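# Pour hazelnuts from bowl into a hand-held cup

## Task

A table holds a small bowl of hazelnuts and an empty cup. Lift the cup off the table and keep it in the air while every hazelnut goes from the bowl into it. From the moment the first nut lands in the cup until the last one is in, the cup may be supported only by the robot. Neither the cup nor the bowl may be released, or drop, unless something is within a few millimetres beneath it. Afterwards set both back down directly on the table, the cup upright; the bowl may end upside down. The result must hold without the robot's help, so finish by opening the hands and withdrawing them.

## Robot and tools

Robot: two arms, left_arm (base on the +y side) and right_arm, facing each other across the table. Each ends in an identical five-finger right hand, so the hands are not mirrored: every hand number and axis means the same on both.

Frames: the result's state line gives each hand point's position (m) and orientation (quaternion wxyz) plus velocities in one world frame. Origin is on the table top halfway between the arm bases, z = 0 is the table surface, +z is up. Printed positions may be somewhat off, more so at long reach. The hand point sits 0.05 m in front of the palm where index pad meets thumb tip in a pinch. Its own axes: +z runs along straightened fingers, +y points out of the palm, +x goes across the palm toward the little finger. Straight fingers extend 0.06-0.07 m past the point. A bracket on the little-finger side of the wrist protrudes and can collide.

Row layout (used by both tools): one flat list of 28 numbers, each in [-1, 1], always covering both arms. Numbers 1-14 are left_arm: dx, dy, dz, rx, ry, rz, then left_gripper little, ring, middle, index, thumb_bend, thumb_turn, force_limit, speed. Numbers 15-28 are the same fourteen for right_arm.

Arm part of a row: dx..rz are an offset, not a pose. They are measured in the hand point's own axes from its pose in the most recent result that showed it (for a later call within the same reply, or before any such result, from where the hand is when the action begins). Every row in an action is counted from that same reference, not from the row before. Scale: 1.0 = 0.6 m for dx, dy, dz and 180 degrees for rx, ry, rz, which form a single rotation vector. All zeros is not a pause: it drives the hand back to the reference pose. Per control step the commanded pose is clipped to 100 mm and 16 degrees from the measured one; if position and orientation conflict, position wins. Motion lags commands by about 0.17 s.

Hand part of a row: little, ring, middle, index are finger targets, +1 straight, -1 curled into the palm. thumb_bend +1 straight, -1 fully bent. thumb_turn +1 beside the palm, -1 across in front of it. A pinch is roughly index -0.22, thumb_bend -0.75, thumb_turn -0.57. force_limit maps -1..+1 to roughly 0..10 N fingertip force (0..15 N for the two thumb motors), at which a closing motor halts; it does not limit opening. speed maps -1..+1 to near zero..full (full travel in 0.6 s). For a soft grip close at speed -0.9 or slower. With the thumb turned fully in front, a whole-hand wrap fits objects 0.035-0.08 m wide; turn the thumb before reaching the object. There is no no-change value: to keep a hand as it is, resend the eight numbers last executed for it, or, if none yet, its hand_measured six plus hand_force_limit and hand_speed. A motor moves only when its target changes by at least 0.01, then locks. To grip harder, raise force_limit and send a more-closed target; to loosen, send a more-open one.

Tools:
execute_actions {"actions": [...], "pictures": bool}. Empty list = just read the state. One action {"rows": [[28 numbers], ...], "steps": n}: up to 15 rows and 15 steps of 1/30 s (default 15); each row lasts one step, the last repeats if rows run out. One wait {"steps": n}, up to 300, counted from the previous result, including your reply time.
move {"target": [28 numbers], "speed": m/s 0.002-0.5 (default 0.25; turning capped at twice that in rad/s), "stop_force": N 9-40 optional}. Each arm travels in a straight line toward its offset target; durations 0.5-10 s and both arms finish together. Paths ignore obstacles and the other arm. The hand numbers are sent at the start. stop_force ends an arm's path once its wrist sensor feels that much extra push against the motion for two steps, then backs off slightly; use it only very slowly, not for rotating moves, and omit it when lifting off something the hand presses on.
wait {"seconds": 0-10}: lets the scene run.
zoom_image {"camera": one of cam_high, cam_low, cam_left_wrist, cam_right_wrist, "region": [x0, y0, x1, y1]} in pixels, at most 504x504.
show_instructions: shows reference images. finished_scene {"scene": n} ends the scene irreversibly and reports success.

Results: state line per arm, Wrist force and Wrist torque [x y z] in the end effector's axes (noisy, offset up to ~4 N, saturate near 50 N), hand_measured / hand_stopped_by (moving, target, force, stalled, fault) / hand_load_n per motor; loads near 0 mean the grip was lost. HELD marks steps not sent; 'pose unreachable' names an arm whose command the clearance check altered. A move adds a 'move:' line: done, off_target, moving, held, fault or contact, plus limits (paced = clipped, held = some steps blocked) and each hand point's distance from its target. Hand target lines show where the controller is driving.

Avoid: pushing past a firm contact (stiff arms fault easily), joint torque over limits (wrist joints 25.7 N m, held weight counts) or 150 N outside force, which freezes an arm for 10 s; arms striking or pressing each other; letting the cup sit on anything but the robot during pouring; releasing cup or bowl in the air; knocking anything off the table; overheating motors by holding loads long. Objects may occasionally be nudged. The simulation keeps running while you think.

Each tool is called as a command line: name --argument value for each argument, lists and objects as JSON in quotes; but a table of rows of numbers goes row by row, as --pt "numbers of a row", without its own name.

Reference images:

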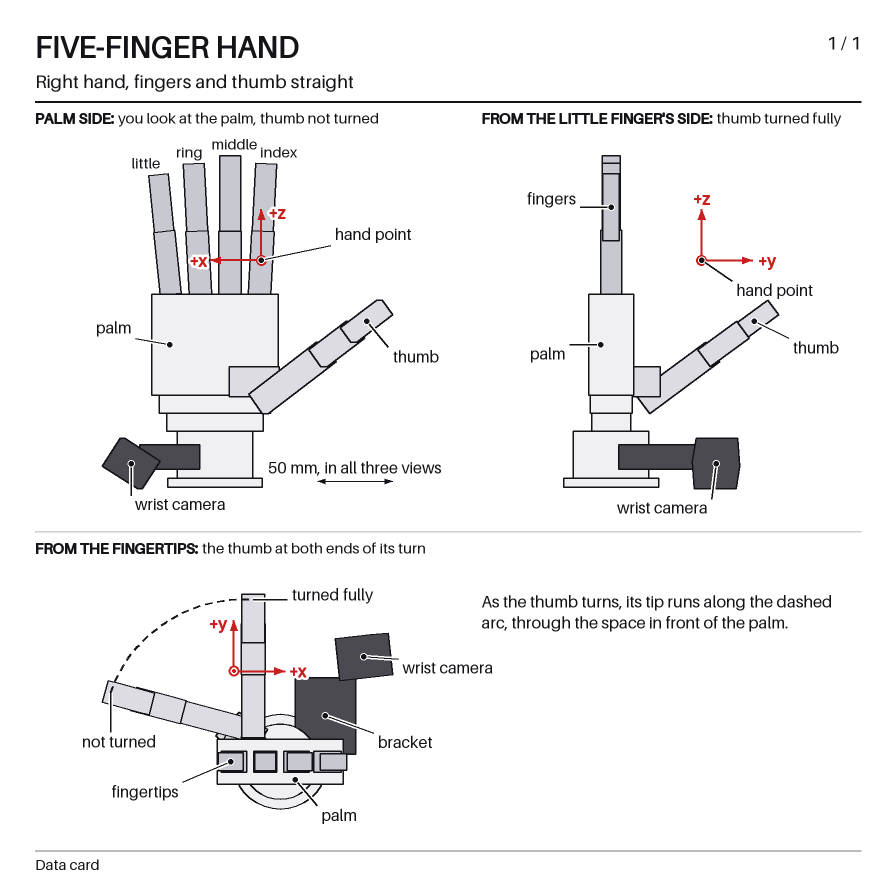

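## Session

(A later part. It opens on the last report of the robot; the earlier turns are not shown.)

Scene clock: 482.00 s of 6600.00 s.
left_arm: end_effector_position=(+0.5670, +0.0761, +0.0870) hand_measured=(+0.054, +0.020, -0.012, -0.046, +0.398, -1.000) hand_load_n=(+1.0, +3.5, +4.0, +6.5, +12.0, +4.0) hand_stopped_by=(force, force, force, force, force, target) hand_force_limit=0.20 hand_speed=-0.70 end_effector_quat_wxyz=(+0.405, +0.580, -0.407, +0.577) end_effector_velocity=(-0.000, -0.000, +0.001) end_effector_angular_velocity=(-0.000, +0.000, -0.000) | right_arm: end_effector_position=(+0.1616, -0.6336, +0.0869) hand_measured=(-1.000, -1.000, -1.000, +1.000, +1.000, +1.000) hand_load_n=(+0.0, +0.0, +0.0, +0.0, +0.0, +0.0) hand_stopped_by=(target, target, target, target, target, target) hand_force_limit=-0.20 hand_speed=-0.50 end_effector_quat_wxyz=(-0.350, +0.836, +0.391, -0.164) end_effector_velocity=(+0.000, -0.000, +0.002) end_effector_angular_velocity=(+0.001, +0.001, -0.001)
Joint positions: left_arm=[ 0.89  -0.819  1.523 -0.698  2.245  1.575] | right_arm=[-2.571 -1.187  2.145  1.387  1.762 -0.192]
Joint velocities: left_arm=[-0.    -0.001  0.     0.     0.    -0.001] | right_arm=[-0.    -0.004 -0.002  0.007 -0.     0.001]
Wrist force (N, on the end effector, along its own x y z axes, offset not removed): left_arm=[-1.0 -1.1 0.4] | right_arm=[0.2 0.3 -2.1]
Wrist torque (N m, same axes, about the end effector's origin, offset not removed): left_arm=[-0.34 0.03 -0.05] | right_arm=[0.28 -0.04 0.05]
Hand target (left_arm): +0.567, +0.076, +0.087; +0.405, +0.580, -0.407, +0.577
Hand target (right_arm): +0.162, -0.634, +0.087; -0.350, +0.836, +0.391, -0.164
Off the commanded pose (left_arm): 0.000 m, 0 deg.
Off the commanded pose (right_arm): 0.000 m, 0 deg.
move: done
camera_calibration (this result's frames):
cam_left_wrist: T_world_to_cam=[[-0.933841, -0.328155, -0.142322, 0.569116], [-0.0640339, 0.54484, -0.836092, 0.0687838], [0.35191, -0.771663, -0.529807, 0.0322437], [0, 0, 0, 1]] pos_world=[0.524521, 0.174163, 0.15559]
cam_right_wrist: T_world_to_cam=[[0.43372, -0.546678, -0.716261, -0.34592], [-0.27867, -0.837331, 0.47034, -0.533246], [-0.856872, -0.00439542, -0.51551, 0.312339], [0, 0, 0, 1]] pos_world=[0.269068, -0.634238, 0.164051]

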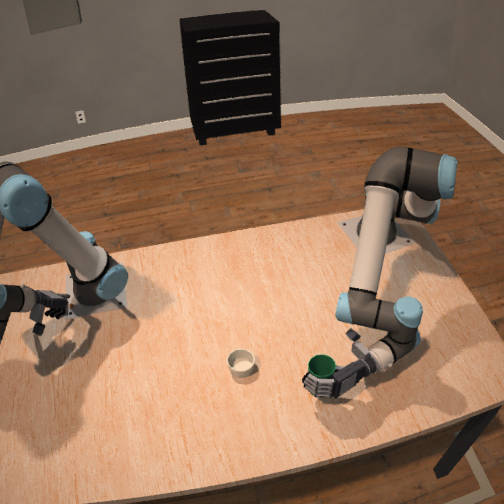

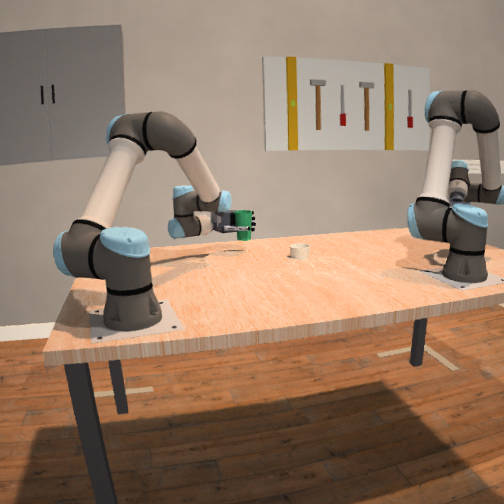

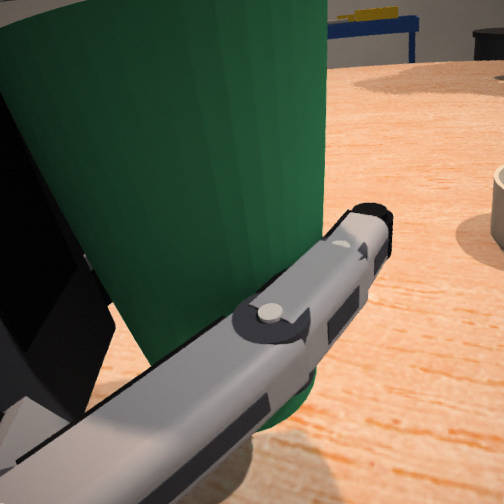

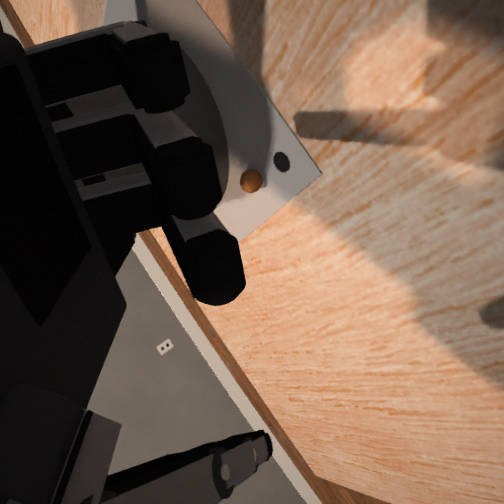

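move --target '[0,0,0,0,0,0,-1,-1,-1,-1,-0.5,-1,0.2,-0.7,-0.102,0.0275,0.107,0,0,0,-1,-1,-1,1,1,1,-0.2,-0.5]' --speed 0.05

move --target '[0,0,0,0,0,0,-1,-1,-1,-1,-0.5,-1,0.2,-0.7,0,0.03,0.03,0,0,0,-1,-1,-1,1,1,1,-0.2,-0.5]' --speed 0.005 --stop_force 9

zoom_image --camera "cam_high" --region '[0, 250, 160, 370]'

Scene clock: 499.53 s of 6600.00 s.
left_arm: end_effector_position=(+0.5670, +0.0761, +0.0870) hand_measured=(+0.054, +0.020, -0.012, -0.046, +0.398, -1.000) hand_load_n=(+1.0, +3.5, +4.0, +6.5, +12.0, +4.0) hand_stopped_by=(force, force, force, force, force, target) hand_force_limit=0.20 hand_speed=-0.70 end_effector_quat_wxyz=(+0.405, +0.580, -0.407, +0.577) end_effector_velocity=(-0.000, -0.001, +0.001) end_effector_angular_velocity=(-0.001, -0.001, -0.001) | right_arm: end_effector_position=(+0.0965, -0.6585, +0.0303) hand_measured=(-1.000, -1.000, -1.000, +1.000, +1.000, +1.000) hand_load_n=(+0.0, +0.0, +0.0, +0.0, +0.0, +0.0) hand_stopped_by=(target, target, target, target, target, target) hand_force_limit=-0.20 hand_speed=-0.50 end_effector_quat_wxyz=(-0.350, +0.836, +0.391, -0.163) end_effector_velocity=(-0.002, -0.001, -0.002) end_effector_angular_velocity=(-0.000, -0.000, +0.001)
Joint positions: left_arm=[ 0.89  -0.819  1.523 -0.698  2.245  1.575] | right_arm=[-2.808 -1.104  2.264  1.137  1.924 -0.372]
Joint velocities: left_arm=[-0.001 -0.001 -0.    -0.     0.     0.   ] | right_arm=[-0.007  0.003  0.003 -0.008  0.005 -0.006]
Wrist force (N, on the end effector, along its own x y z axes, offset not removed): left_arm=[-1.9 -0.4 1.0] | right_arm=[2.5 -0.5 -1.1]
Wrist torque (N m, same axes, about the end effector's origin, offset not removed): left_arm=[-0.25 0.13 -0.10] | right_arm=[0.07 -0.44 0.12]
Hand target (left_arm): +0.567, +0.076, +0.087; +0.405, +0.580, -0.407, +0.577
Hand target (right_arm): +0.096, -0.659, +0.030; -0.350, +0.836, +0.391, -0.163
Off the commanded pose (left_arm): 0.000 m, 0 deg.
Off the commanded pose (right_arm): 0.000 m, 0 deg.
After step 90, 12.30 s passed at rest.
move: done
camera_calibration (this result's frames):
cam_left_wrist: T_world_to_cam=[[-0.933841, -0.328155, -0.142322, 0.569116], [-0.0640338, 0.54484, -0.836092, 0.0687838], [0.35191, -0.771663, -0.529807, 0.0322437], [0, 0, 0, 1]] pos_world=[0.524522, 0.174163, 0.15559]
cam_right_wrist: T_world_to_cam=[[0.433767, -0.546447, -0.716409, -0.371645], [-0.278775, -0.837484, 0.470006, -0.545655], [-0.856814, -0.00415649, -0.515609, 0.227431], [0, 0, 0, 1]] pos_world=[0.203959, -0.659116, 0.107477]

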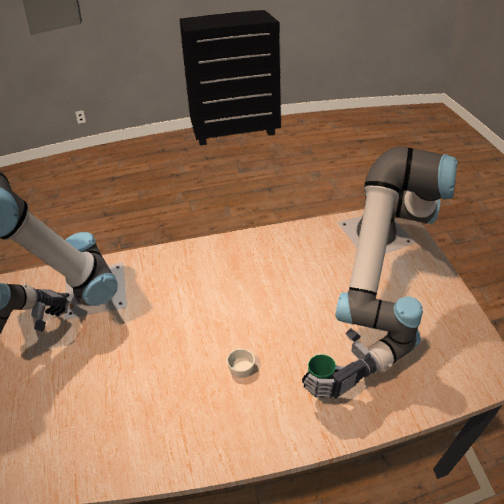

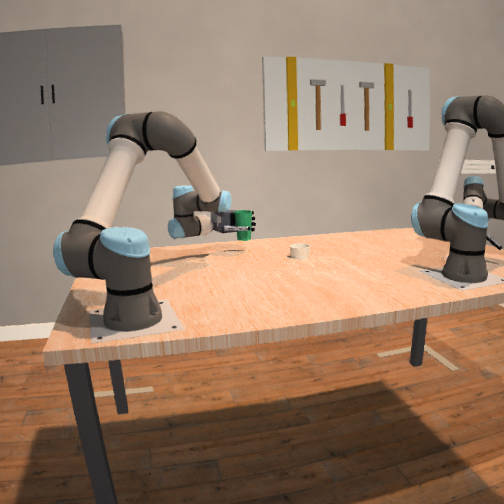

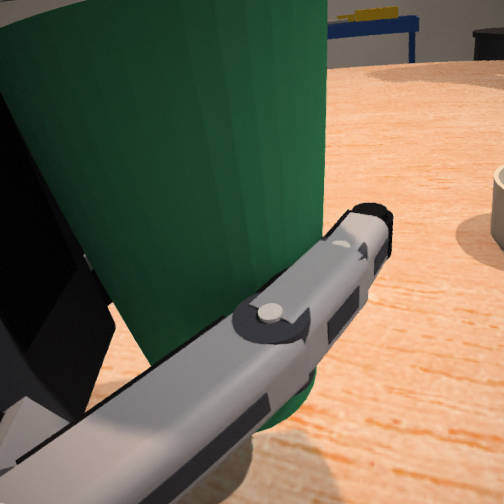

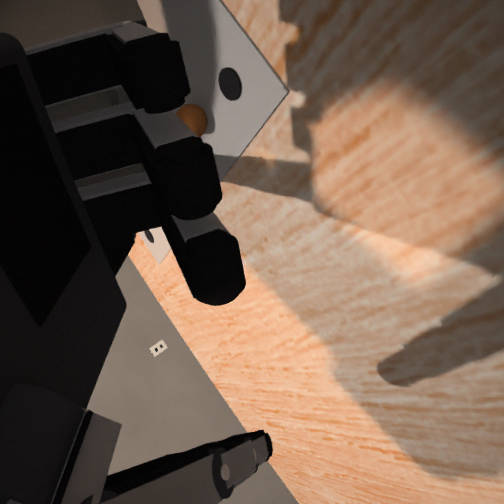

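Scene clock: 504.83 s of 6600.00 s.
left_arm: end_effector_position=(+0.5670, +0.0761, +0.0870) hand_measured=(+0.054, +0.020, -0.012, -0.046, +0.398, -1.000) hand_load_n=(+1.0, +3.5, +4.0, +6.5, +12.0, +4.0) hand_stopped_by=(force, force, force, force, force, target) hand_force_limit=0.20 hand_speed=-0.70 end_effector_quat_wxyz=(+0.405, +0.580, -0.407, +0.577) end_effector_velocity=(-0.001, -0.000, +0.001) end_effector_angular_velocity=(-0.001, -0.001, -0.002) | right_arm: end_effector_position=(+0.0964, -0.6584, +0.0050) hand_measured=(-1.000, -1.000, -1.000, +1.000, +1.000, +1.000) hand_load_n=(+0.0, +0.0, +0.0, +0.0, +0.0, +0.0) hand_stopped_by=(target, target, target, target, target, target) hand_force_limit=-0.20 hand_speed=-0.50 end_effector_quat_wxyz=(-0.350, +0.836, +0.391, -0.163) end_effector_velocity=(-0.000, +0.000, -0.001) end_effector_angular_velocity=(-0.000, +0.000, -0.000)
Joint positions: left_arm=[ 0.89  -0.819  1.523 -0.698  2.245  1.575] | right_arm=[-2.808 -1.032  2.266  1.063  1.924 -0.372]
Joint velocities: left_arm=[-0.    -0.001 -0.    -0.     0.002 -0.001] | right_arm=[ 0.     0.003  0.    -0.003  0.     0.001]
Wrist force (N, on the end effector, along its own x y z axes, offset not removed): left_arm=[-2.8 -1.2 -0.4] | right_arm=[1.2 -0.7 0.8]
Wrist torque (N m, same axes, about the end effector's origin, offset not removed): left_arm=[-0.32 0.26 -0.08] | right_arm=[0.04 -0.20 0.14]
Hand target (left_arm): +0.567, +0.076, +0.087; +0.405, +0.580, -0.407, +0.577
Hand target (right_arm): +0.096, -0.658, +0.005; -0.350, +0.836, +0.391, -0.163
Off the commanded pose (left_arm): 0.000 m, 0 deg.
Off the commanded pose (right_arm): 0.000 m, 0 deg.
move: done
camera_calibration (this result's frames):
cam_left_wrist: T_world_to_cam=[[-0.933841, -0.328155, -0.142322, 0.569116], [-0.0640339, 0.54484, -0.836092, 0.068784], [0.35191, -0.771663, -0.529807, 0.0322437], [0, 0, 0, 1]] pos_world=[0.524522, 0.174163, 0.15559]
cam_right_wrist: T_world_to_cam=[[0.433748, -0.546401, -0.716455, -0.389618], [-0.278756, -0.837513, 0.469965, -0.533767], [-0.85683, -0.00413033, -0.515582, 0.214315], [0, 0, 0, 1]] pos_world=[0.203837, -0.659039, 0.0822046]

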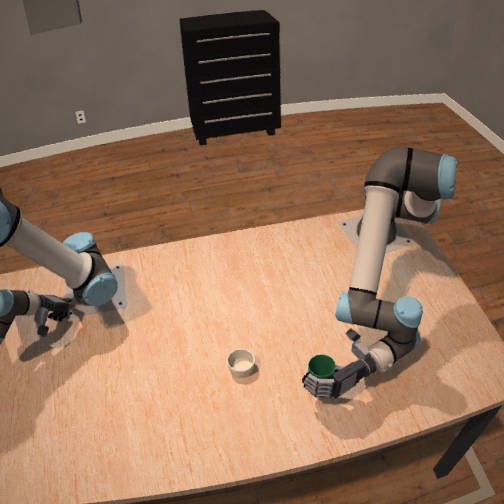

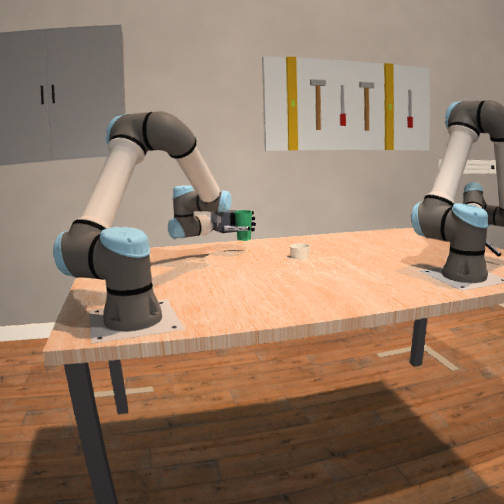

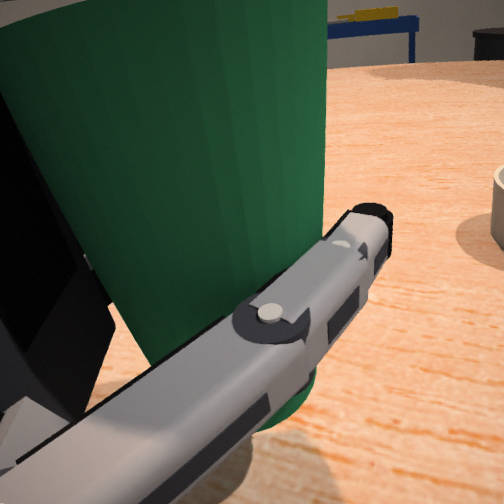

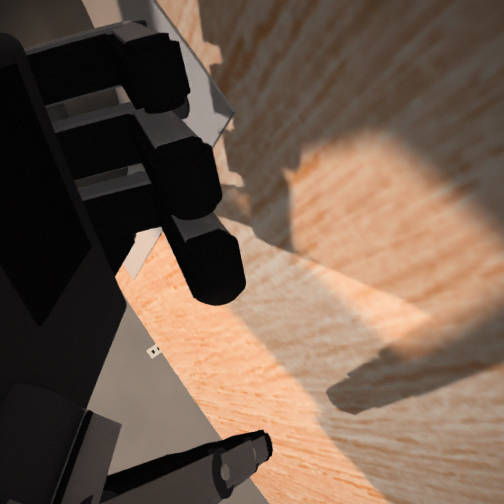

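Region (0, 250, 160, 370) of cam_high's 504x504 image, scaled by 3.150, with more detail than that image has; it fills the top 378 rows of this view, and the rest is white.

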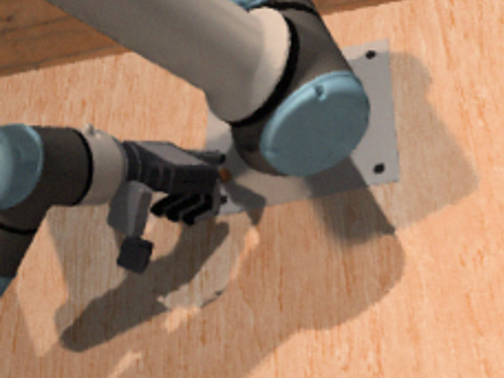

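move --target '[0,0,0,0,0,0,-1,-1,-1,-1,-0.5,-1,0.2,-0.7,0.111,0.057,-0.057,0,0,0,-1,-1,-1,1,1,1,-0.2,-0.5]' --speed 0.02 --stop_force 9

move --target '[0,0,0,0,0,0,-1,-1,-1,-1,-0.5,-1,0.2,-0.7,0,-0.1,-0.1,0,0,0,-1,-1,-1,1,1,1,-0.2,-0.5]' --speed 0.05

zoom_image --camera "cam_high" --region '[0, 250, 160, 370]'

Scene clock: 524.00 s of 6600.00 s.
left_arm: end_effector_position=(+0.5670, +0.0761, +0.0870) hand_measured=(+0.054, +0.020, -0.012, -0.046, +0.398, -1.000) hand_load_n=(+1.0, +3.5, +4.0, +6.5, +12.0, +4.0) hand_stopped_by=(force, force, force, force, force, target) hand_force_limit=0.20 hand_speed=-0.70 end_effector_quat_wxyz=(+0.405, +0.580, -0.407, +0.577) end_effector_velocity=(-0.000, +0.000, -0.001) end_effector_angular_velocity=(+0.001, +0.000, -0.001) | right_arm: end_effector_position=(+0.1758, -0.6387, +0.0047) hand_measured=(-1.000, -1.000, -1.000, +1.000, +1.000, +1.000) hand_load_n=(+0.0, +0.0, +0.0, +1.0, +0.0, +0.0) hand_stopped_by=(target, target, target, target, target, target) hand_force_limit=-0.20 hand_speed=-0.50 end_effector_quat_wxyz=(-0.350, +0.836, +0.391, -0.164) end_effector_velocity=(+0.002, -0.000, +0.000) end_effector_angular_velocity=(-0.002, +0.002, +0.000)
Joint positions: left_arm=[ 0.89  -0.819  1.523 -0.698  2.245  1.575] | right_arm=[-2.544 -0.965  2.12   1.194  1.743 -0.172]
Joint velocities: left_arm=[0.    0.001 0.    0.    0.001 0.001] | right_arm=[ 0.008  0.002 -0.006  0.005 -0.003  0.007]
Wrist force (N, on the end effector, along its own x y z axes, offset not removed): left_arm=[-2.1 1.1 0.9] | right_arm=[-1.5 -4.0 -5.2]
Wrist torque (N m, same axes, about the end effector's origin, offset not removed): left_arm=[0.03 0.12 -0.01] | right_arm=[1.23 -0.25 0.08]
Hand target (left_arm): +0.567, +0.076, +0.087; +0.405, +0.580, -0.407, +0.577
Hand target (right_arm): +0.176, -0.639, +0.005; -0.350, +0.836, +0.391, -0.164
Off the commanded pose (left_arm): 0.000 m, 0 deg.
Off the commanded pose (right_arm): 0.001 m, 0 deg.
After step 90, 11.77 s passed at rest.
move: done
camera_calibration (this result's frames):
cam_left_wrist: T_world_to_cam=[[-0.933841, -0.328155, -0.142322, 0.569116], [-0.0640338, 0.54484, -0.836092, 0.0687838], [0.35191, -0.771663, -0.529807, 0.0322438], [0, 0, 0, 1]] pos_world=[0.524521, 0.174163, 0.15559]
cam_right_wrist: T_world_to_cam=[[0.433663, -0.546664, -0.716306, -0.413666], [-0.278631, -0.83734, 0.470346, -0.494893], [-0.856914, -0.00438637, -0.515441, 0.282141], [0, 0, 0, 1]] pos_world=[0.283269, -0.639293, 0.0818868]

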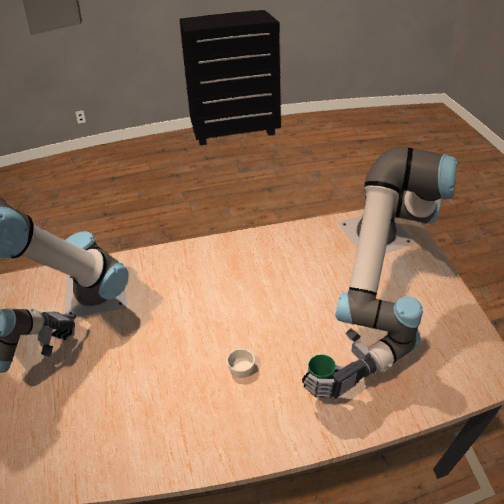

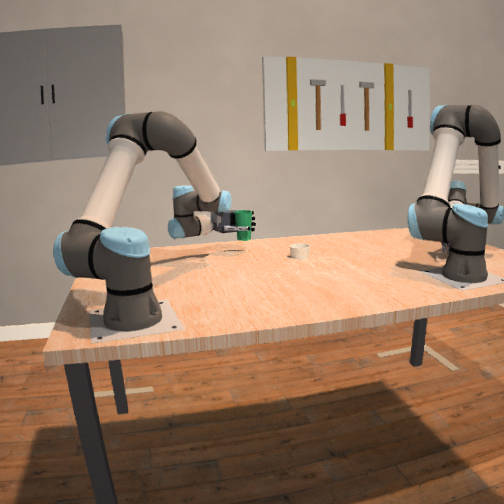

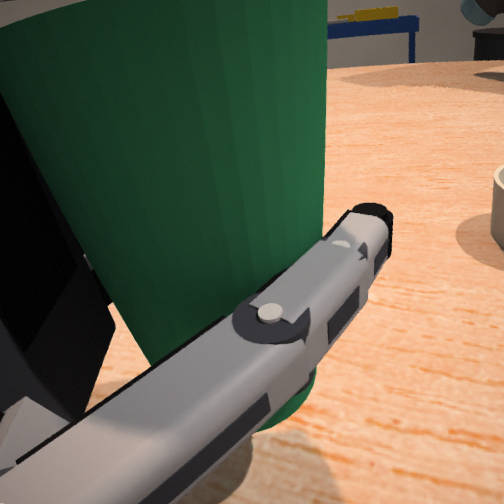

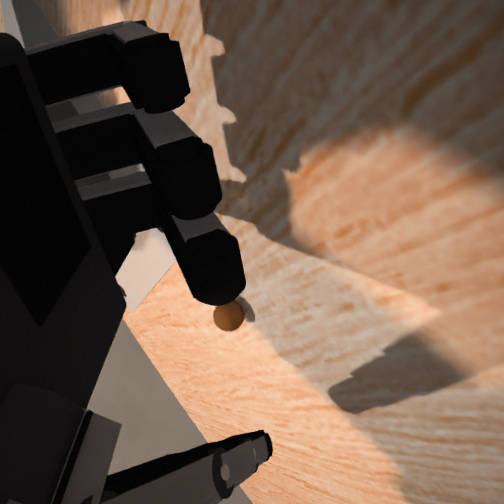

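Scene clock: 526.13 s of 6600.00 s.
left_arm: end_effector_position=(+0.5670, +0.0761, +0.0870) hand_measured=(+0.054, +0.020, -0.012, -0.046, +0.398, -1.000) hand_load_n=(+1.0, +3.5, +4.0, +6.5, +12.0, +4.0) hand_stopped_by=(force, force, force, force, force, target) hand_force_limit=0.20 hand_speed=-0.70 end_effector_quat_wxyz=(+0.405, +0.580, -0.407, +0.577) end_effector_velocity=(-0.000, +0.000, -0.001) end_effector_angular_velocity=(+0.000, +0.002, -0.000) | right_arm: end_effector_position=(+0.1762, -0.6389, +0.0892) hand_measured=(-1.000, -1.000, -1.000, +1.000, +1.000, +1.000) hand_load_n=(+0.0, +0.0, +0.0, +0.0, +0.0, +0.0) hand_stopped_by=(target, target, target, target, target, target) hand_force_limit=-0.20 hand_speed=-0.50 end_effector_quat_wxyz=(-0.350, +0.836, +0.391, -0.164) end_effector_velocity=(-0.000, -0.000, +0.003) end_effector_angular_velocity=(-0.001, +0.001, +0.002)
Joint positions: left_arm=[ 0.89  -0.819  1.523 -0.698  2.245  1.575] | right_arm=[-2.544 -1.165  2.099  1.415  1.743 -0.172]
Joint velocities: left_arm=[ 0.     0.002  0.    -0.     0.    -0.001] | right_arm=[ 0.001 -0.006 -0.001  0.007  0.002  0.   ]
Wrist force (N, on the end effector, along its own x y z axes, offset not removed): left_arm=[-2.3 -1.5 -0.3] | right_arm=[1.1 -0.7 1.0]
Wrist torque (N m, same axes, about the end effector's origin, offset not removed): left_arm=[-0.31 0.18 -0.17] | right_arm=[-0.11 -0.28 0.07]
Hand target (left_arm): +0.567, +0.076, +0.087; +0.405, +0.580, -0.407, +0.577
Hand target (right_arm): +0.176, -0.639, +0.089; -0.350, +0.836, +0.391, -0.164
Off the commanded pose (left_arm): 0.000 m, 0 deg.
Off the commanded pose (right_arm): 0.000 m, 0 deg.
move: done
camera_calibration (this result's frames):
cam_left_wrist: T_world_to_cam=[[-0.933841, -0.328155, -0.142322, 0.569116], [-0.0640337, 0.54484, -0.836092, 0.0687838], [0.35191, -0.771663, -0.529807, 0.0322437], [0, 0, 0, 1]] pos_world=[0.524522, 0.174163, 0.15559]
cam_right_wrist: T_world_to_cam=[[0.433658, -0.54666, -0.716312, -0.35342], [-0.278628, -0.837343, 0.470344, -0.534702], [-0.856917, -0.00438412, -0.515435, 0.325996], [0, 0, 0, 1]] pos_world=[0.283632, -0.639501, 0.166365]

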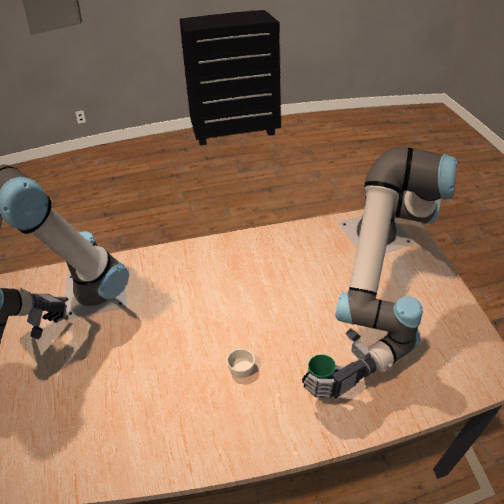

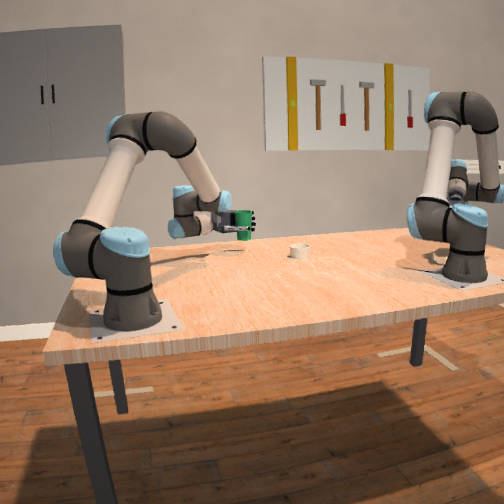

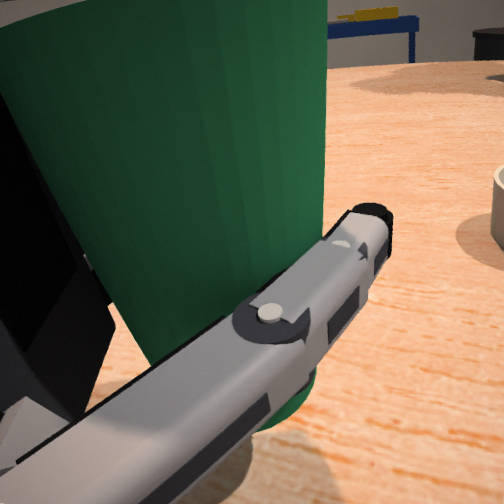

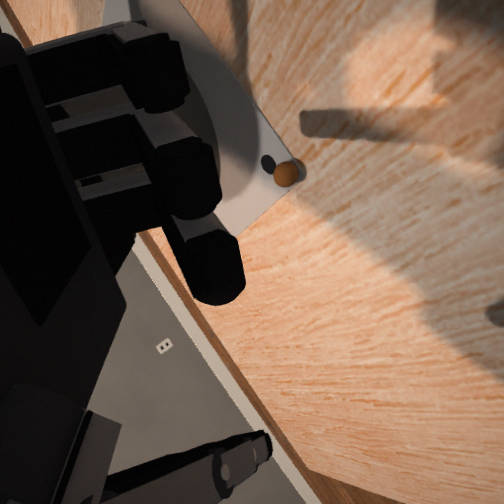

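Region (0, 250, 160, 370) of cam_high's 504x504 image, scaled by 3.150, with more detail than that image has; it fills the top 378 rows of this view, and the rest is white.

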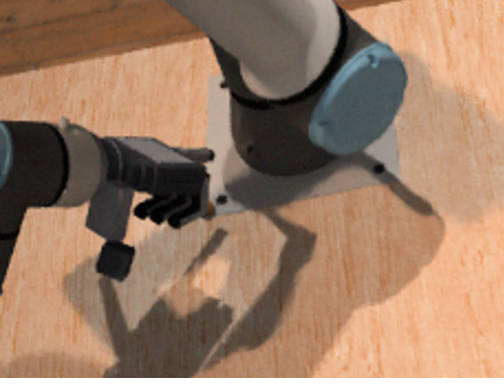

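move --target '[0,0,0,0,0,0,-1,-1,-1,-1,-0.5,-1,0.2,-0.7,-0.037,-0.022,0.091,0.139,0,0,-1,-1,-1,0.3,-0.75,-0.57,-0.2,-0.5]' --speed 0.05

Scene clock: 541.10 s of 6600.00 s.
left_arm: end_effector_position=(+0.5670, +0.0761, +0.0870) hand_measured=(+0.054, +0.020, -0.012, -0.046, +0.398, -1.000) hand_load_n=(+1.0, +3.5, +4.0, +6.5, +12.0, +4.0) hand_stopped_by=(force, force, force, force, force, target) hand_force_limit=0.20 hand_speed=-0.70 end_effector_quat_wxyz=(+0.405, +0.580, -0.407, +0.577) end_effector_velocity=(+0.000, +0.000, +0.000) end_effector_angular_velocity=(-0.000, +0.000, +0.000) | right_arm: end_effector_position=(+0.1254, -0.6252, +0.0605) hand_measured=(-1.000, -1.000, -1.000, +0.300, -0.750, -0.570) hand_load_n=(+0.0, +0.0, +0.0, +0.0, +0.0, +0.0) hand_stopped_by=(target, target, target, target, target, target) hand_force_limit=-0.20 hand_speed=-0.50 end_effector_quat_wxyz=(-0.522, +0.740, +0.346, -0.244) end_effector_velocity=(-0.002, +0.000, -0.001) end_effector_angular_velocity=(+0.009, +0.012, +0.000)
Joint positions: left_arm=[ 0.89  -0.819  1.523 -0.698  2.245  1.575] | right_arm=[-2.582 -0.852  2.122  1.516  1.835 -0.097]
Joint velocities: left_arm=[ 0. -0. -0.  0.  0. -0.] | right_arm=[-0.002  0.012  0.001  0.002  0.004  0.004]
Wrist force (N, on the end effector, along its own x y z axes, offset not removed): left_arm=[-1.4 -1.4 0.5] | right_arm=[3.4 -2.4 0.1]
Wrist torque (N m, same axes, about the end effector's origin, offset not removed): left_arm=[-0.41 0.03 -0.13] | right_arm=[-0.29 -0.60 0.11]
Hand target (left_arm): +0.567, +0.076, +0.087; +0.405, +0.580, -0.407, +0.577
Hand target (right_arm): +0.125, -0.625, +0.060; -0.523, +0.740, +0.346, -0.244
Off the commanded pose (left_arm): 0.000 m, 0 deg.
Off the commanded pose (right_arm): 0.001 m, 0 deg.
After step 300, 0.30 s passed at rest.
move: done
camera_calibration (this result's frames):
cam_left_wrist: T_world_to_cam=[[-0.933841, -0.328155, -0.142322, 0.569116], [-0.0640339, 0.54484, -0.836092, 0.0687839], [0.35191, -0.771663, -0.529807, 0.0322437], [0, 0, 0, 1]] pos_world=[0.524522, 0.174163, 0.15559]
cam_right_wrist: T_world_to_cam=[[0.153638, -0.311769, -0.937654, -0.149169], [-0.150092, -0.945273, 0.289709, -0.5966], [-0.976661, 0.0962243, -0.192024, 0.326113], [0, 0, 0, 1]] pos_world=[0.251875, -0.641836, 0.0955926]

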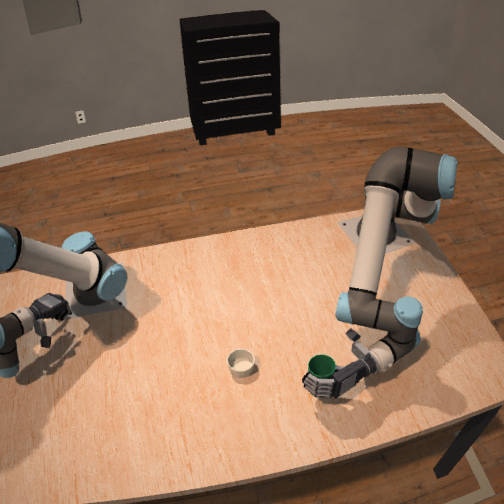

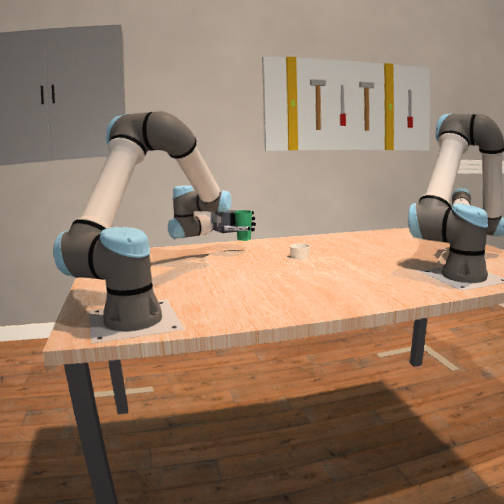

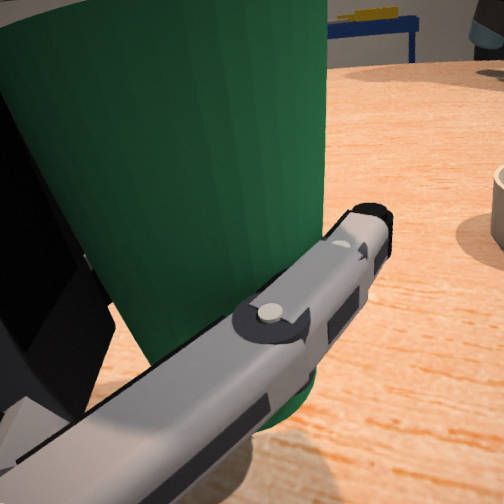

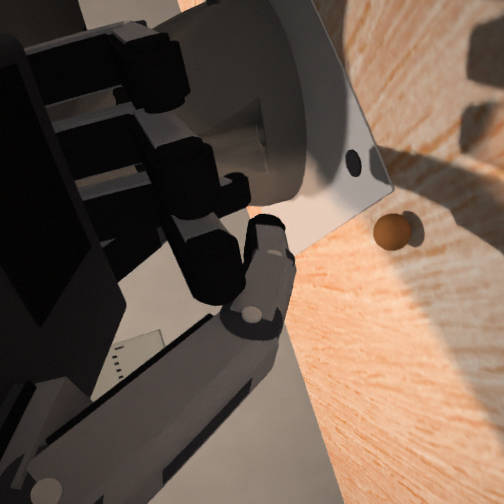

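move --target '[0,0,0,0,0,0,-1,-1,-1,-1,-0.5,-1,0.2,-0.7,-0.034,0.08,0.011,0,0,0,-1,-1,-1,0.3,-0.75,-0.57,-0.2,-0.5]' --speed 0.015 --stop_force 9

Scene clock: 567.60 s of 6600.00 s.
left_arm: end_effector_position=(+0.5670, +0.0761, +0.0870) hand_measured=(+0.054, +0.020, -0.012, -0.046, +0.398, -1.000) hand_load_n=(+1.0, +3.5, +4.0, +6.5, +12.0, +4.0) hand_stopped_by=(force, force, force, force, force, target) hand_force_limit=0.20 hand_speed=-0.70 end_effector_quat_wxyz=(+0.405, +0.580, -0.407, +0.577) end_effector_velocity=(-0.000, -0.000, -0.000) end_effector_angular_velocity=(-0.000, +0.001, -0.000) | right_arm: end_effector_position=(+0.1202, -0.6466, +0.0154) hand_measured=(-1.000, -1.000, -1.000, +0.300, -0.750, -0.570) hand_load_n=(+0.0, +0.0, +0.0, +0.0, +0.0, +0.0) hand_stopped_by=(target, target, target, target, target, target) hand_force_limit=-0.20 hand_speed=-0.50 end_effector_quat_wxyz=(-0.522, +0.741, +0.346, -0.244) end_effector_velocity=(-0.000, -0.000, +0.000) end_effector_angular_velocity=(+0.001, +0.000, +0.000)
Joint positions: left_arm=[ 0.89  -0.819  1.523 -0.698  2.245  1.575] | right_arm=[-2.625 -0.728  2.071  1.437  1.876 -0.113]
Joint velocities: left_arm=[-0.     0.     0.    -0.    -0.    -0.001] | right_arm=[-0.     0.     0.     0.     0.    -0.001]
Wrist force (N, on the end effector, along its own x y z axes, offset not removed): left_arm=[-2.0 -1.0 0.1] | right_arm=[0.9 0.1 -2.4]
Wrist torque (N m, same axes, about the end effector's origin, offset not removed): left_arm=[-0.38 0.09 -0.10] | right_arm=[0.18 -0.23 0.10]
Hand target (left_arm): +0.567, +0.076, +0.087; +0.405, +0.580, -0.407, +0.577
Hand target (right_arm): +0.120, -0.647, +0.015; -0.522, +0.741, +0.346, -0.244
Off the commanded pose (left_arm): 0.000 m, 0 deg.
Off the commanded pose (right_arm): 0.002 m, 0 deg.
FORCE FAULT: contact force on the right arm reached its limit, and that arm stopped for 10 seconds. The contact can be on any part of that arm, not only on its tool. That arm's remaining commands of this call were not run. That arm holds still and accepts commands again. Move the arm away from the contact; if what it grips holds it there, let go first. Pushing or pulling that hard again can fault the arm again.
After step 90, 9.90 s passed at rest.
move: fault (right_arm)
camera_calibration (this result's frames):
cam_left_wrist: T_world_to_cam=[[-0.933841, -0.328155, -0.142322, 0.569116], [-0.0640337, 0.54484, -0.836092, 0.0687838], [0.35191, -0.771663, -0.529807, 0.0322437], [0, 0, 0, 1]] pos_world=[0.524522, 0.174163, 0.15559]
cam_right_wrist: T_world_to_cam=[[0.153972, -0.312097, -0.93749, -0.197568], [-0.149973, -0.945194, 0.29003, -0.604429], [-0.976627, 0.0959415, -0.192339, 0.31428], [0, 0, 0, 1]] pos_world=[0.246706, -0.663115, 0.0505324]

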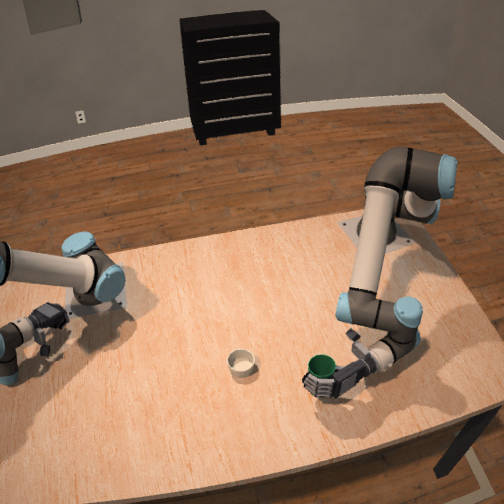

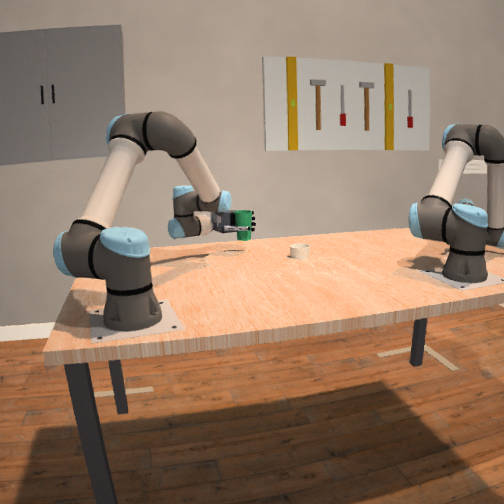

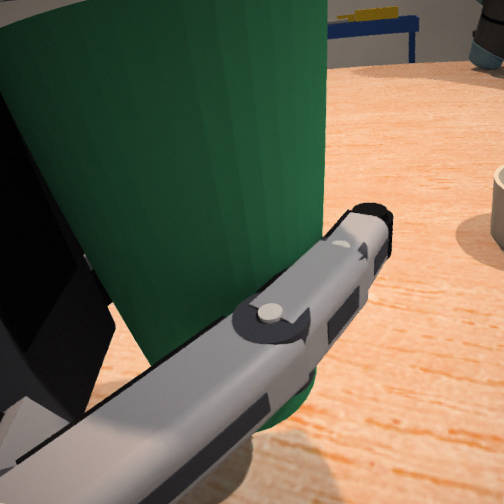

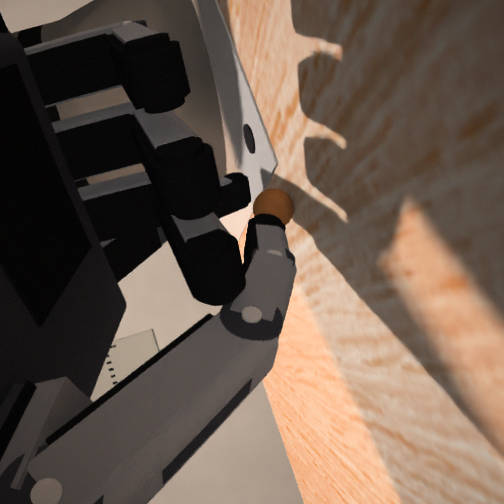

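The wrist touched the table. Pitch slightly steeper, then close.

move --target '[0,0,0,0,0,0,-1,-1,-1,-1,-0.5,-1,0.2,-0.7,0,0.003,0,-0.02,0,0,-1,-1,-1,0.3,-0.75,-0.57,-0.2,-0.5]' --speed 0.01

move --target '[0,0,0,0,0,0,-1,-1,-1,-1,-0.5,-1,0.2,-0.7,0,0,0,0,0,0,-1,-1,-1,-0.4,-0.75,-0.57,-0.2,-0.9]'

Scene clock: 579.77 s of 6600.00 s.
left_arm: end_effector_position=(+0.5670, +0.0761, +0.0870) hand_measured=(+0.054, +0.020, -0.012, -0.046, +0.398, -1.000) hand_load_n=(+1.0, +3.5, +4.0, +6.5, +12.0, +4.0) hand_stopped_by=(force, force, force, force, force, target) hand_force_limit=0.20 hand_speed=-0.70 end_effector_quat_wxyz=(+0.405, +0.580, -0.407, +0.577) end_effector_velocity=(-0.000, +0.000, -0.001) end_effector_angular_velocity=(+0.001, +0.001, -0.000) | right_arm: end_effector_position=(+0.1207, -0.6469, +0.0137) hand_measured=(-1.000, -1.000, -1.000, +0.300, -0.750, -0.570) hand_load_n=(+0.0, +0.0, +0.0, +0.0, +0.0, +0.0) hand_stopped_by=(target, target, target, target, target, target) hand_force_limit=-0.20 hand_speed=-0.50 end_effector_quat_wxyz=(-0.498, +0.756, +0.354, -0.233) end_effector_velocity=(+0.000, +0.000, -0.000) end_effector_angular_velocity=(-0.003, -0.004, -0.000)
Joint positions: left_arm=[ 0.89  -0.819  1.523 -0.698  2.245  1.575] | right_arm=[-2.633 -0.766  2.089  1.392  1.875 -0.136]
Joint velocities: left_arm=[-0.     0.001  0.     0.001 -0.     0.   ] | right_arm=[-0.    -0.003  0.002 -0.004 -0.001 -0.002]
Wrist force (N, on the end effector, along its own x y z axes, offset not removed): left_arm=[-3.9 -0.3 -1.1] | right_arm=[1.1 1.3 0.6]
Wrist torque (N m, same axes, about the end effector's origin, offset not removed): left_arm=[-0.12 0.48 -0.21] | right_arm=[0.30 -0.22 0.12]
Hand target (left_arm): +0.567, +0.076, +0.087; +0.405, +0.580, -0.407, +0.577
Hand target (right_arm): +0.121, -0.647, +0.014; -0.498, +0.757, +0.354, -0.233
Off the commanded pose (left_arm): 0.000 m, 0 deg.
Off the commanded pose (right_arm): 0.000 m, 0 deg.
After step 90, 5.80 s passed at rest.
move: done
camera_calibration (this result's frames):
cam_left_wrist: T_world_to_cam=[[-0.933841, -0.328155, -0.142322, 0.569116], [-0.0640338, 0.54484, -0.836092, 0.0687838], [0.35191, -0.771663, -0.529807, 0.0322437], [0, 0, 0, 1]] pos_world=[0.524522, 0.174163, 0.15559]
cam_right_wrist: T_world_to_cam=[[0.198176, -0.349142, -0.915875, -0.228922], [-0.164501, -0.933001, 0.320076, -0.594976], [-0.966264, 0.0872308, -0.242332, 0.308218], [0, 0, 0, 1]] pos_world=[0.245313, -0.661925, 0.0554646]

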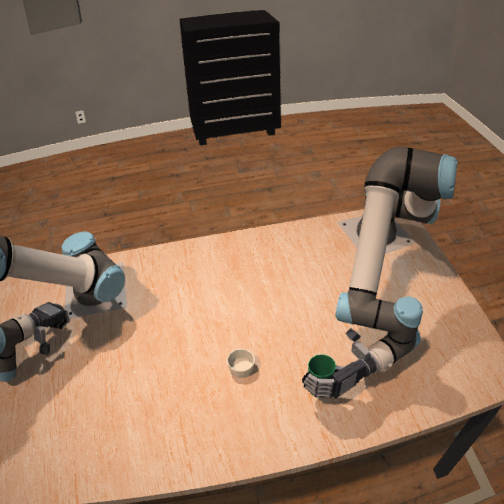

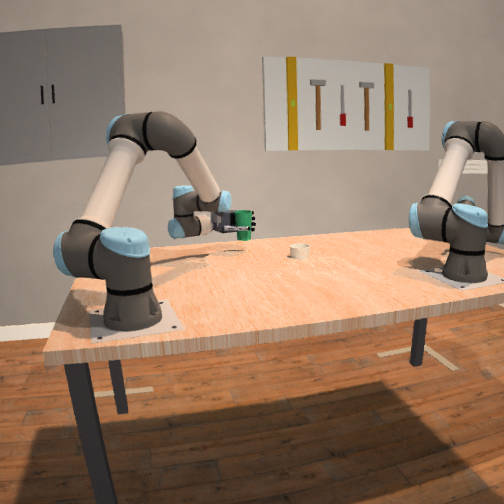

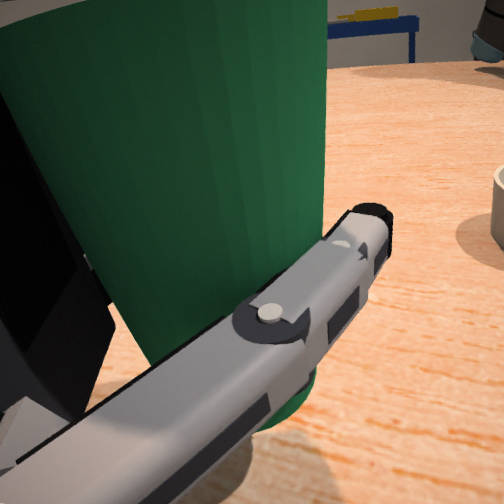

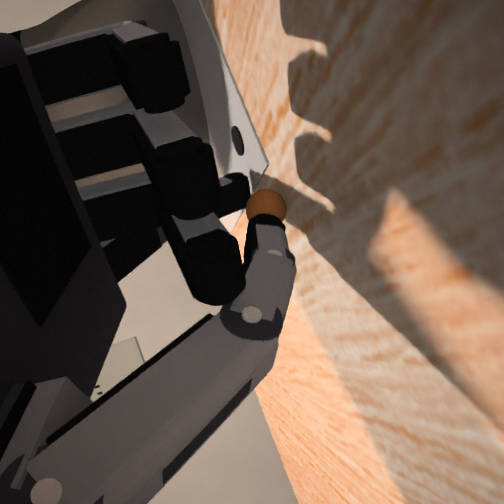

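Scene clock: 581.50 s of 6600.00 s.
left_arm: end_effector_position=(+0.5670, +0.0761, +0.0870) hand_measured=(+0.054, +0.020, -0.012, -0.046, +0.398, -1.000) hand_load_n=(+1.0, +3.5, +4.0, +6.5, +12.0, +4.0) hand_stopped_by=(force, force, force, force, force, target) hand_force_limit=0.20 hand_speed=-0.70 end_effector_quat_wxyz=(+0.405, +0.580, -0.407, +0.577) end_effector_velocity=(-0.001, -0.000, -0.002) end_effector_angular_velocity=(+0.001, +0.001, -0.003) | right_arm: end_effector_position=(+0.1207, -0.6469, +0.0137) hand_measured=(-1.000, -1.000, -1.000, +0.058, -0.750, -0.570) hand_load_n=(+0.0, +0.0, +0.0, +3.5, +0.0, +0.0) hand_stopped_by=(target, target, target, force, target, target) hand_force_limit=-0.20 hand_speed=-0.90 end_effector_quat_wxyz=(-0.498, +0.756, +0.354, -0.233) end_effector_velocity=(+0.000, -0.000, +0.000) end_effector_angular_velocity=(-0.000, -0.000, -0.000)
Joint positions: left_arm=[ 0.89  -0.819  1.523 -0.698  2.245  1.575] | right_arm=[-2.633 -0.766  2.089  1.392  1.875 -0.136]
Joint velocities: left_arm=[-0.     0.002 -0.    -0.     0.003  0.001] | right_arm=[-0. -0. -0.  0.  0. -0.]
Wrist force (N, on the end effector, along its own x y z axes, offset not removed): left_arm=[-2.0 -1.0 0.0] | right_arm=[3.2 -10.0 -0.3]
Wrist torque (N m, same axes, about the end effector's origin, offset not removed): left_arm=[-0.26 0.17 -0.10] | right_arm=[-0.08 -0.55 0.08]
Hand target (left_arm): +0.567, +0.076, +0.087; +0.405, +0.580, -0.407, +0.577
Hand target (right_arm): +0.121, -0.647, +0.014; -0.498, +0.756, +0.354, -0.233
Off the commanded pose (left_arm): 0.000 m, 0 deg.
Off the commanded pose (right_arm): 0.000 m, 0 deg.
move: done
camera_calibration (this result's frames):
cam_left_wrist: T_world_to_cam=[[-0.933841, -0.328155, -0.142322, 0.569116], [-0.0640338, 0.54484, -0.836092, 0.0687838], [0.35191, -0.771663, -0.529807, 0.0322437], [0, 0, 0, 1]] pos_world=[0.524522, 0.174163, 0.15559]
cam_right_wrist: T_world_to_cam=[[0.198116, -0.349071, -0.915915, -0.228841], [-0.164506, -0.933023, 0.320009, -0.594986], [-0.966275, 0.0872744, -0.242271, 0.30824], [0, 0, 0, 1]] pos_world=[0.245303, -0.661919, 0.0554792]

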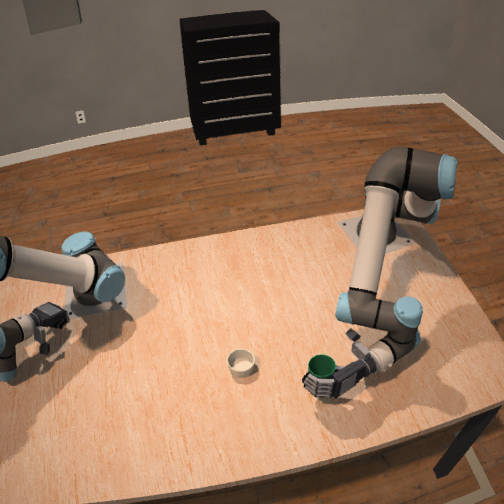

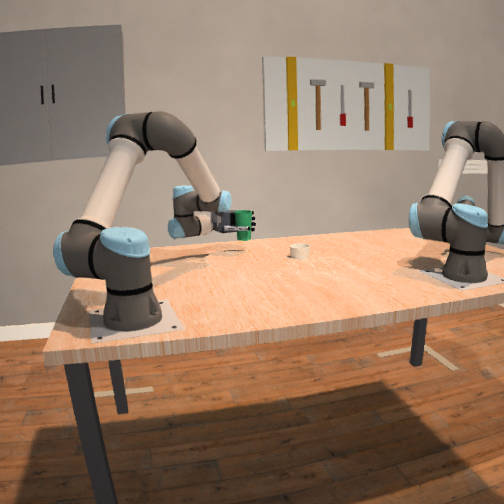

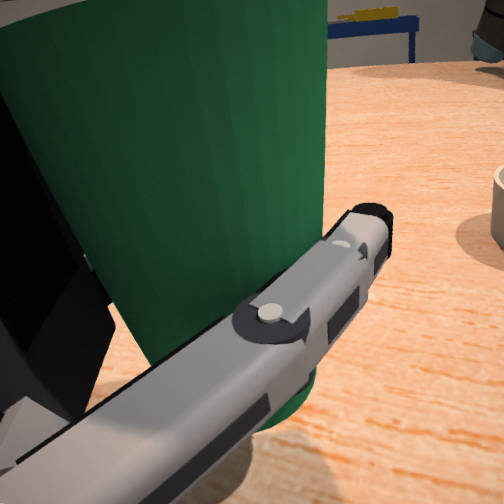

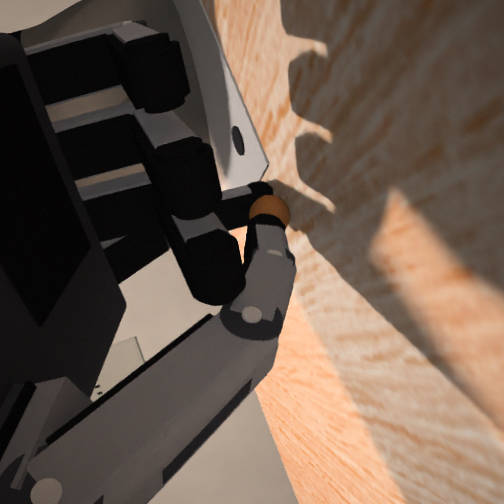

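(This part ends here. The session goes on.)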